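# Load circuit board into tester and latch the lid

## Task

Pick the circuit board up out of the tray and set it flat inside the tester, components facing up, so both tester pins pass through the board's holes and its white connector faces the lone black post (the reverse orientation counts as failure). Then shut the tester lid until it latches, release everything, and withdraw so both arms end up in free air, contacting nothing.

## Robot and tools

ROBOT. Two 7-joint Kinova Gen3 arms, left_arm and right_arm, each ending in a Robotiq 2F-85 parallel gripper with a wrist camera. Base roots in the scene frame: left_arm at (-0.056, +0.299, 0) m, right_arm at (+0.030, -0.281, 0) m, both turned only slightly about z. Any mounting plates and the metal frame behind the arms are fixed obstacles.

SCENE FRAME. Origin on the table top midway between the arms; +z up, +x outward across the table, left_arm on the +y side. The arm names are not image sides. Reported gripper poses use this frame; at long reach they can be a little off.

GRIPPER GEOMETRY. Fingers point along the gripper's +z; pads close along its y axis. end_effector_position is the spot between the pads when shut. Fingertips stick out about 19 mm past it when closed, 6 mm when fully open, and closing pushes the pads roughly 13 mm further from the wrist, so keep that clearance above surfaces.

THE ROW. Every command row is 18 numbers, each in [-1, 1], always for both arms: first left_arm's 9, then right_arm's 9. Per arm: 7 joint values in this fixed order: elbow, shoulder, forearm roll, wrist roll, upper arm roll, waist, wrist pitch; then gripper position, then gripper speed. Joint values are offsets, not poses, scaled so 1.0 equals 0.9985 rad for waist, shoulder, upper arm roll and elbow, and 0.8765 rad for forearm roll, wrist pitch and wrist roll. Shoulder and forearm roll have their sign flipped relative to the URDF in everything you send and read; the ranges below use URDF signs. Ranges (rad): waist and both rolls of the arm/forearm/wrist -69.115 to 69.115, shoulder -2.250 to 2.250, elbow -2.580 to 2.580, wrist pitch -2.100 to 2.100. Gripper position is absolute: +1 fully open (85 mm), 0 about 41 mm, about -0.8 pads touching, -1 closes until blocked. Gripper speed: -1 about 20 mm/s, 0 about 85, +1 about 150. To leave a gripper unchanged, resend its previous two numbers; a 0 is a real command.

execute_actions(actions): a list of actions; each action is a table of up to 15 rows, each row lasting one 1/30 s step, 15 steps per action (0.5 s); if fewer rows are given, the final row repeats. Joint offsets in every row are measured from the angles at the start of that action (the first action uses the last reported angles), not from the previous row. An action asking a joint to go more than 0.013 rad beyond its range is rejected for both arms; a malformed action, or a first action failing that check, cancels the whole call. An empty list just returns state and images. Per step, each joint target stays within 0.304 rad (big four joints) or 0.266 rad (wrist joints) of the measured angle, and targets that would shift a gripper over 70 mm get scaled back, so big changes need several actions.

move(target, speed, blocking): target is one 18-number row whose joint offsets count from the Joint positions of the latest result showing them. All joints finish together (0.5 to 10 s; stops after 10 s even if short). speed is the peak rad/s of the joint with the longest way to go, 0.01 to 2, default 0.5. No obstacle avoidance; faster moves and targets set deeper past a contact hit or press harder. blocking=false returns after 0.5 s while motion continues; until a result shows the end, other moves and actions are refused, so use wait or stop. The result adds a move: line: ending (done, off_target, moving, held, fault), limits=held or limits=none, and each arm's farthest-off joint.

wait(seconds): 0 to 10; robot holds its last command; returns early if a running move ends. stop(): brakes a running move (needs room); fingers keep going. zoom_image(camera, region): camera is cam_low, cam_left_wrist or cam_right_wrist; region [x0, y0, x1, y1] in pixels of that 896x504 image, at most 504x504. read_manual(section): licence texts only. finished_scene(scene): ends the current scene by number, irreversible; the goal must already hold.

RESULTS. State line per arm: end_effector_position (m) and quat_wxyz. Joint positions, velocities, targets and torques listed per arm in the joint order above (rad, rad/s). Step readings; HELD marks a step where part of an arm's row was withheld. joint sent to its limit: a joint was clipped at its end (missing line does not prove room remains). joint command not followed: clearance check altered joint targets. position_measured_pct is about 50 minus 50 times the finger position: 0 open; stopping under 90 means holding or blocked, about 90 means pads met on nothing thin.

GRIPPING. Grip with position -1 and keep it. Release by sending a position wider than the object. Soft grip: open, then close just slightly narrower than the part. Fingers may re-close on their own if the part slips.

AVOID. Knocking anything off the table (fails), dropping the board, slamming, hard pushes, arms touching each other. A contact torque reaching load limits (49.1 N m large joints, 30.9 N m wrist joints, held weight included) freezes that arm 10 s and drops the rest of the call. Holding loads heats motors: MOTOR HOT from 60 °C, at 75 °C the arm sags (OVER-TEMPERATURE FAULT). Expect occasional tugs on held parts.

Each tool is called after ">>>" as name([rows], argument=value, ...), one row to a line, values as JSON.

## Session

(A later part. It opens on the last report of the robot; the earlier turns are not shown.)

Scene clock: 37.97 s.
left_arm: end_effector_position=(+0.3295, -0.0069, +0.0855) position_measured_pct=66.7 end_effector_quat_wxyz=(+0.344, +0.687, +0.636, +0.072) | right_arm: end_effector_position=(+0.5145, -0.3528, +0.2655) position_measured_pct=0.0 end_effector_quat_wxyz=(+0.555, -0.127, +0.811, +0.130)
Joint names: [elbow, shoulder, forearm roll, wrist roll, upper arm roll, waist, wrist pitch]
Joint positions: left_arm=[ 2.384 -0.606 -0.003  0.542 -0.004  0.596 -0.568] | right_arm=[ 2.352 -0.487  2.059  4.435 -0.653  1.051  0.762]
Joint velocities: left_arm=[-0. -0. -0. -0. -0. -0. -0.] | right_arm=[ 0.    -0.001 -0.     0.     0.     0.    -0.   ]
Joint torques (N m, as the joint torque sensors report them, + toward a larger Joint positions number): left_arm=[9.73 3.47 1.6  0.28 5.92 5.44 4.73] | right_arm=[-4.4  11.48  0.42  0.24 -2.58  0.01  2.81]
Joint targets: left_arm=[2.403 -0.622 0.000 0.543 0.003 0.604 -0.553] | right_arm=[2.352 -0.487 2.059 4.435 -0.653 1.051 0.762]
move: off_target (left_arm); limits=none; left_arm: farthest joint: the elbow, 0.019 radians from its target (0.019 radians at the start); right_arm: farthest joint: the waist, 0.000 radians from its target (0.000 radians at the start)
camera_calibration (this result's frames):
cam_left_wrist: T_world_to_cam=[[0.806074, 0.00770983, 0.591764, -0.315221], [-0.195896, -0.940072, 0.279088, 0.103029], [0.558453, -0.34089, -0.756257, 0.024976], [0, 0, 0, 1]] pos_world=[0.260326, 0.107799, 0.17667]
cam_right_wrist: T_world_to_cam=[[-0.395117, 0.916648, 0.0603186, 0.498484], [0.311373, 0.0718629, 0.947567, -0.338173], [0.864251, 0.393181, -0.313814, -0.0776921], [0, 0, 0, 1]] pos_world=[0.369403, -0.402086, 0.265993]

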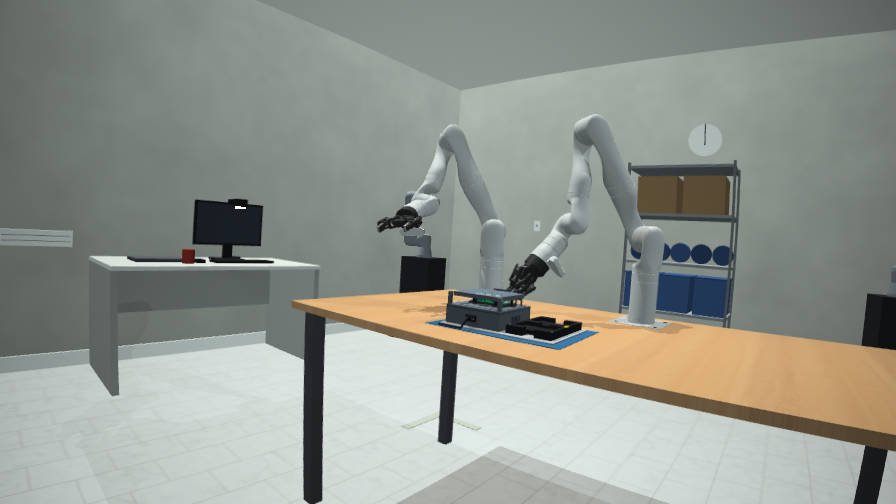

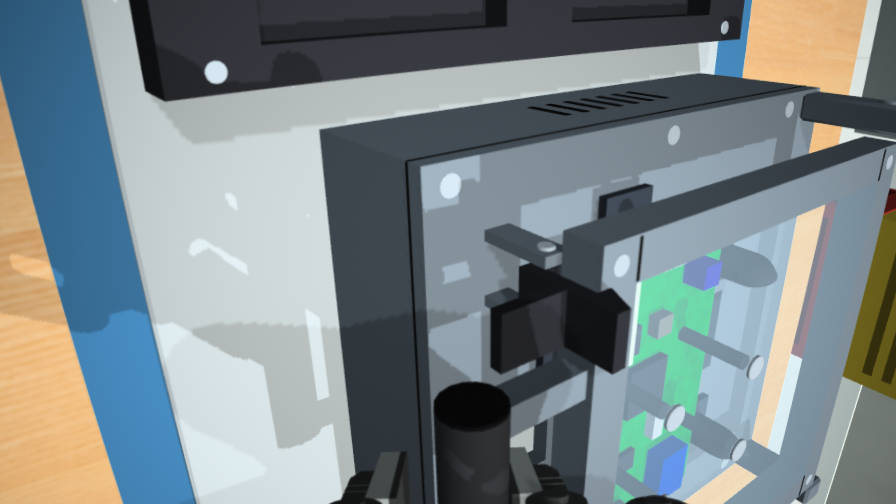

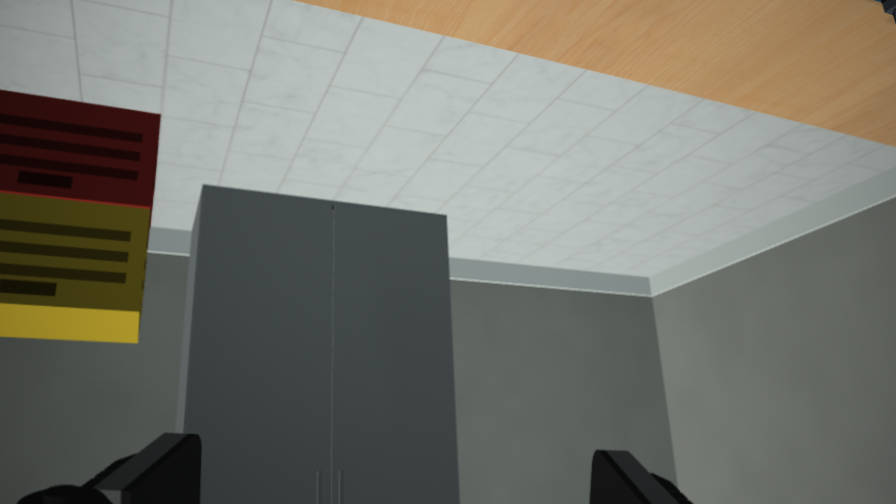

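>>> move(target=[0.0875,0.2084,0,0,0,0,0.1377,-0.33,0.5,0,0,0,0,0,0,0,1,0], speed=0.2)

>>> finished_scene(scene=1)

Scene clock: 39.57 s.
left_arm: end_effector_position=(+0.2973, +0.0160, +0.1354) position_measured_pct=66.7 end_effector_quat_wxyz=(+0.344, +0.687, +0.636, +0.072) | right_arm: end_effector_position=(+0.5145, -0.3528, +0.2655) position_measured_pct=0.0 end_effector_quat_wxyz=(+0.555, -0.127, +0.811, +0.130)
Joint names: [elbow, shoulder, forearm roll, wrist roll, upper arm roll, waist, wrist pitch]
Joint positions: left_arm=[ 2.472 -0.399 -0.003  0.542 -0.004  0.596 -0.448] | right_arm=[ 2.352 -0.487  2.059  4.435 -0.653  1.051  0.762]
Joint velocities: left_arm=[ 0.     0.003 -0.    -0.    -0.     0.     0.001] | right_arm=[ 0.     0.001 -0.     0.     0.     0.001 -0.   ]
Joint torques (N m, as the joint torque sensors report them, + toward a larger Joint positions number): left_arm=[-4.55 11.82  0.04  0.19  0.15 -0.16 -1.57] | right_arm=[-4.52 11.44  0.5   0.29 -2.61 -0.05  2.73]
Joint targets: left_arm=[2.472 -0.398 -0.003 0.542 -0.004 0.596 -0.448] | right_arm=[2.352 -0.487 2.059 4.435 -0.653 1.051 0.762]
move: done; limits=none; left_arm: farthest joint: the shoulder, 0.001 radians from its target (0.209 radians at the start); right_arm: farthest joint: the waist, 0.000 radians from its target (0.000 radians at the start)
camera_calibration (this result's frames):
cam_left_wrist: T_world_to_cam=[[0.806558, 0.00839097, 0.591096, -0.319036], [-0.195383, -0.939924, 0.279945, 0.104066], [0.557934, -0.341281, -0.756463, 0.0887235], [0, 0, 0, 1]] pos_world=[0.228152, 0.130771, 0.226564]
cam_right_wrist: T_world_to_cam=[[-0.395117, 0.916649, 0.0603181, 0.498485], [0.311372, 0.0718625, 0.947567, -0.338173], [0.864251, 0.393181, -0.313812, -0.0776934], [0, 0, 0, 1]] pos_world=[0.369404, -0.402086, 0.265993]

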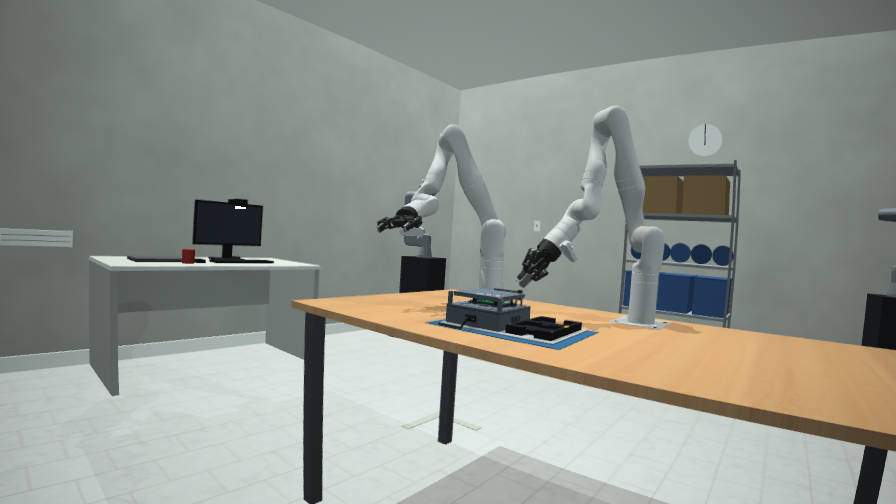

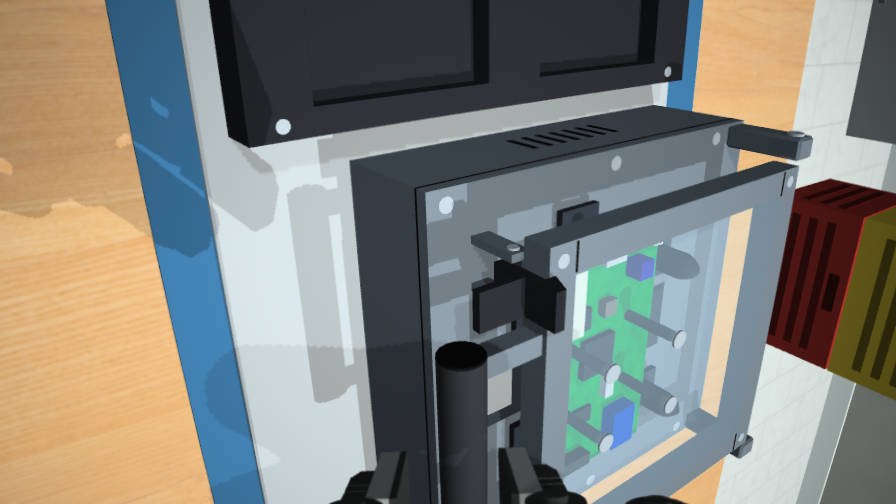

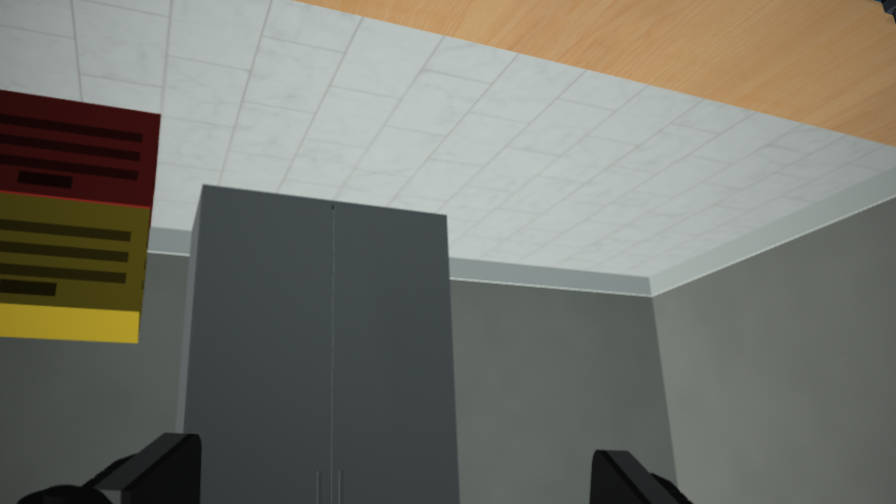

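The scene is finished: the task was done.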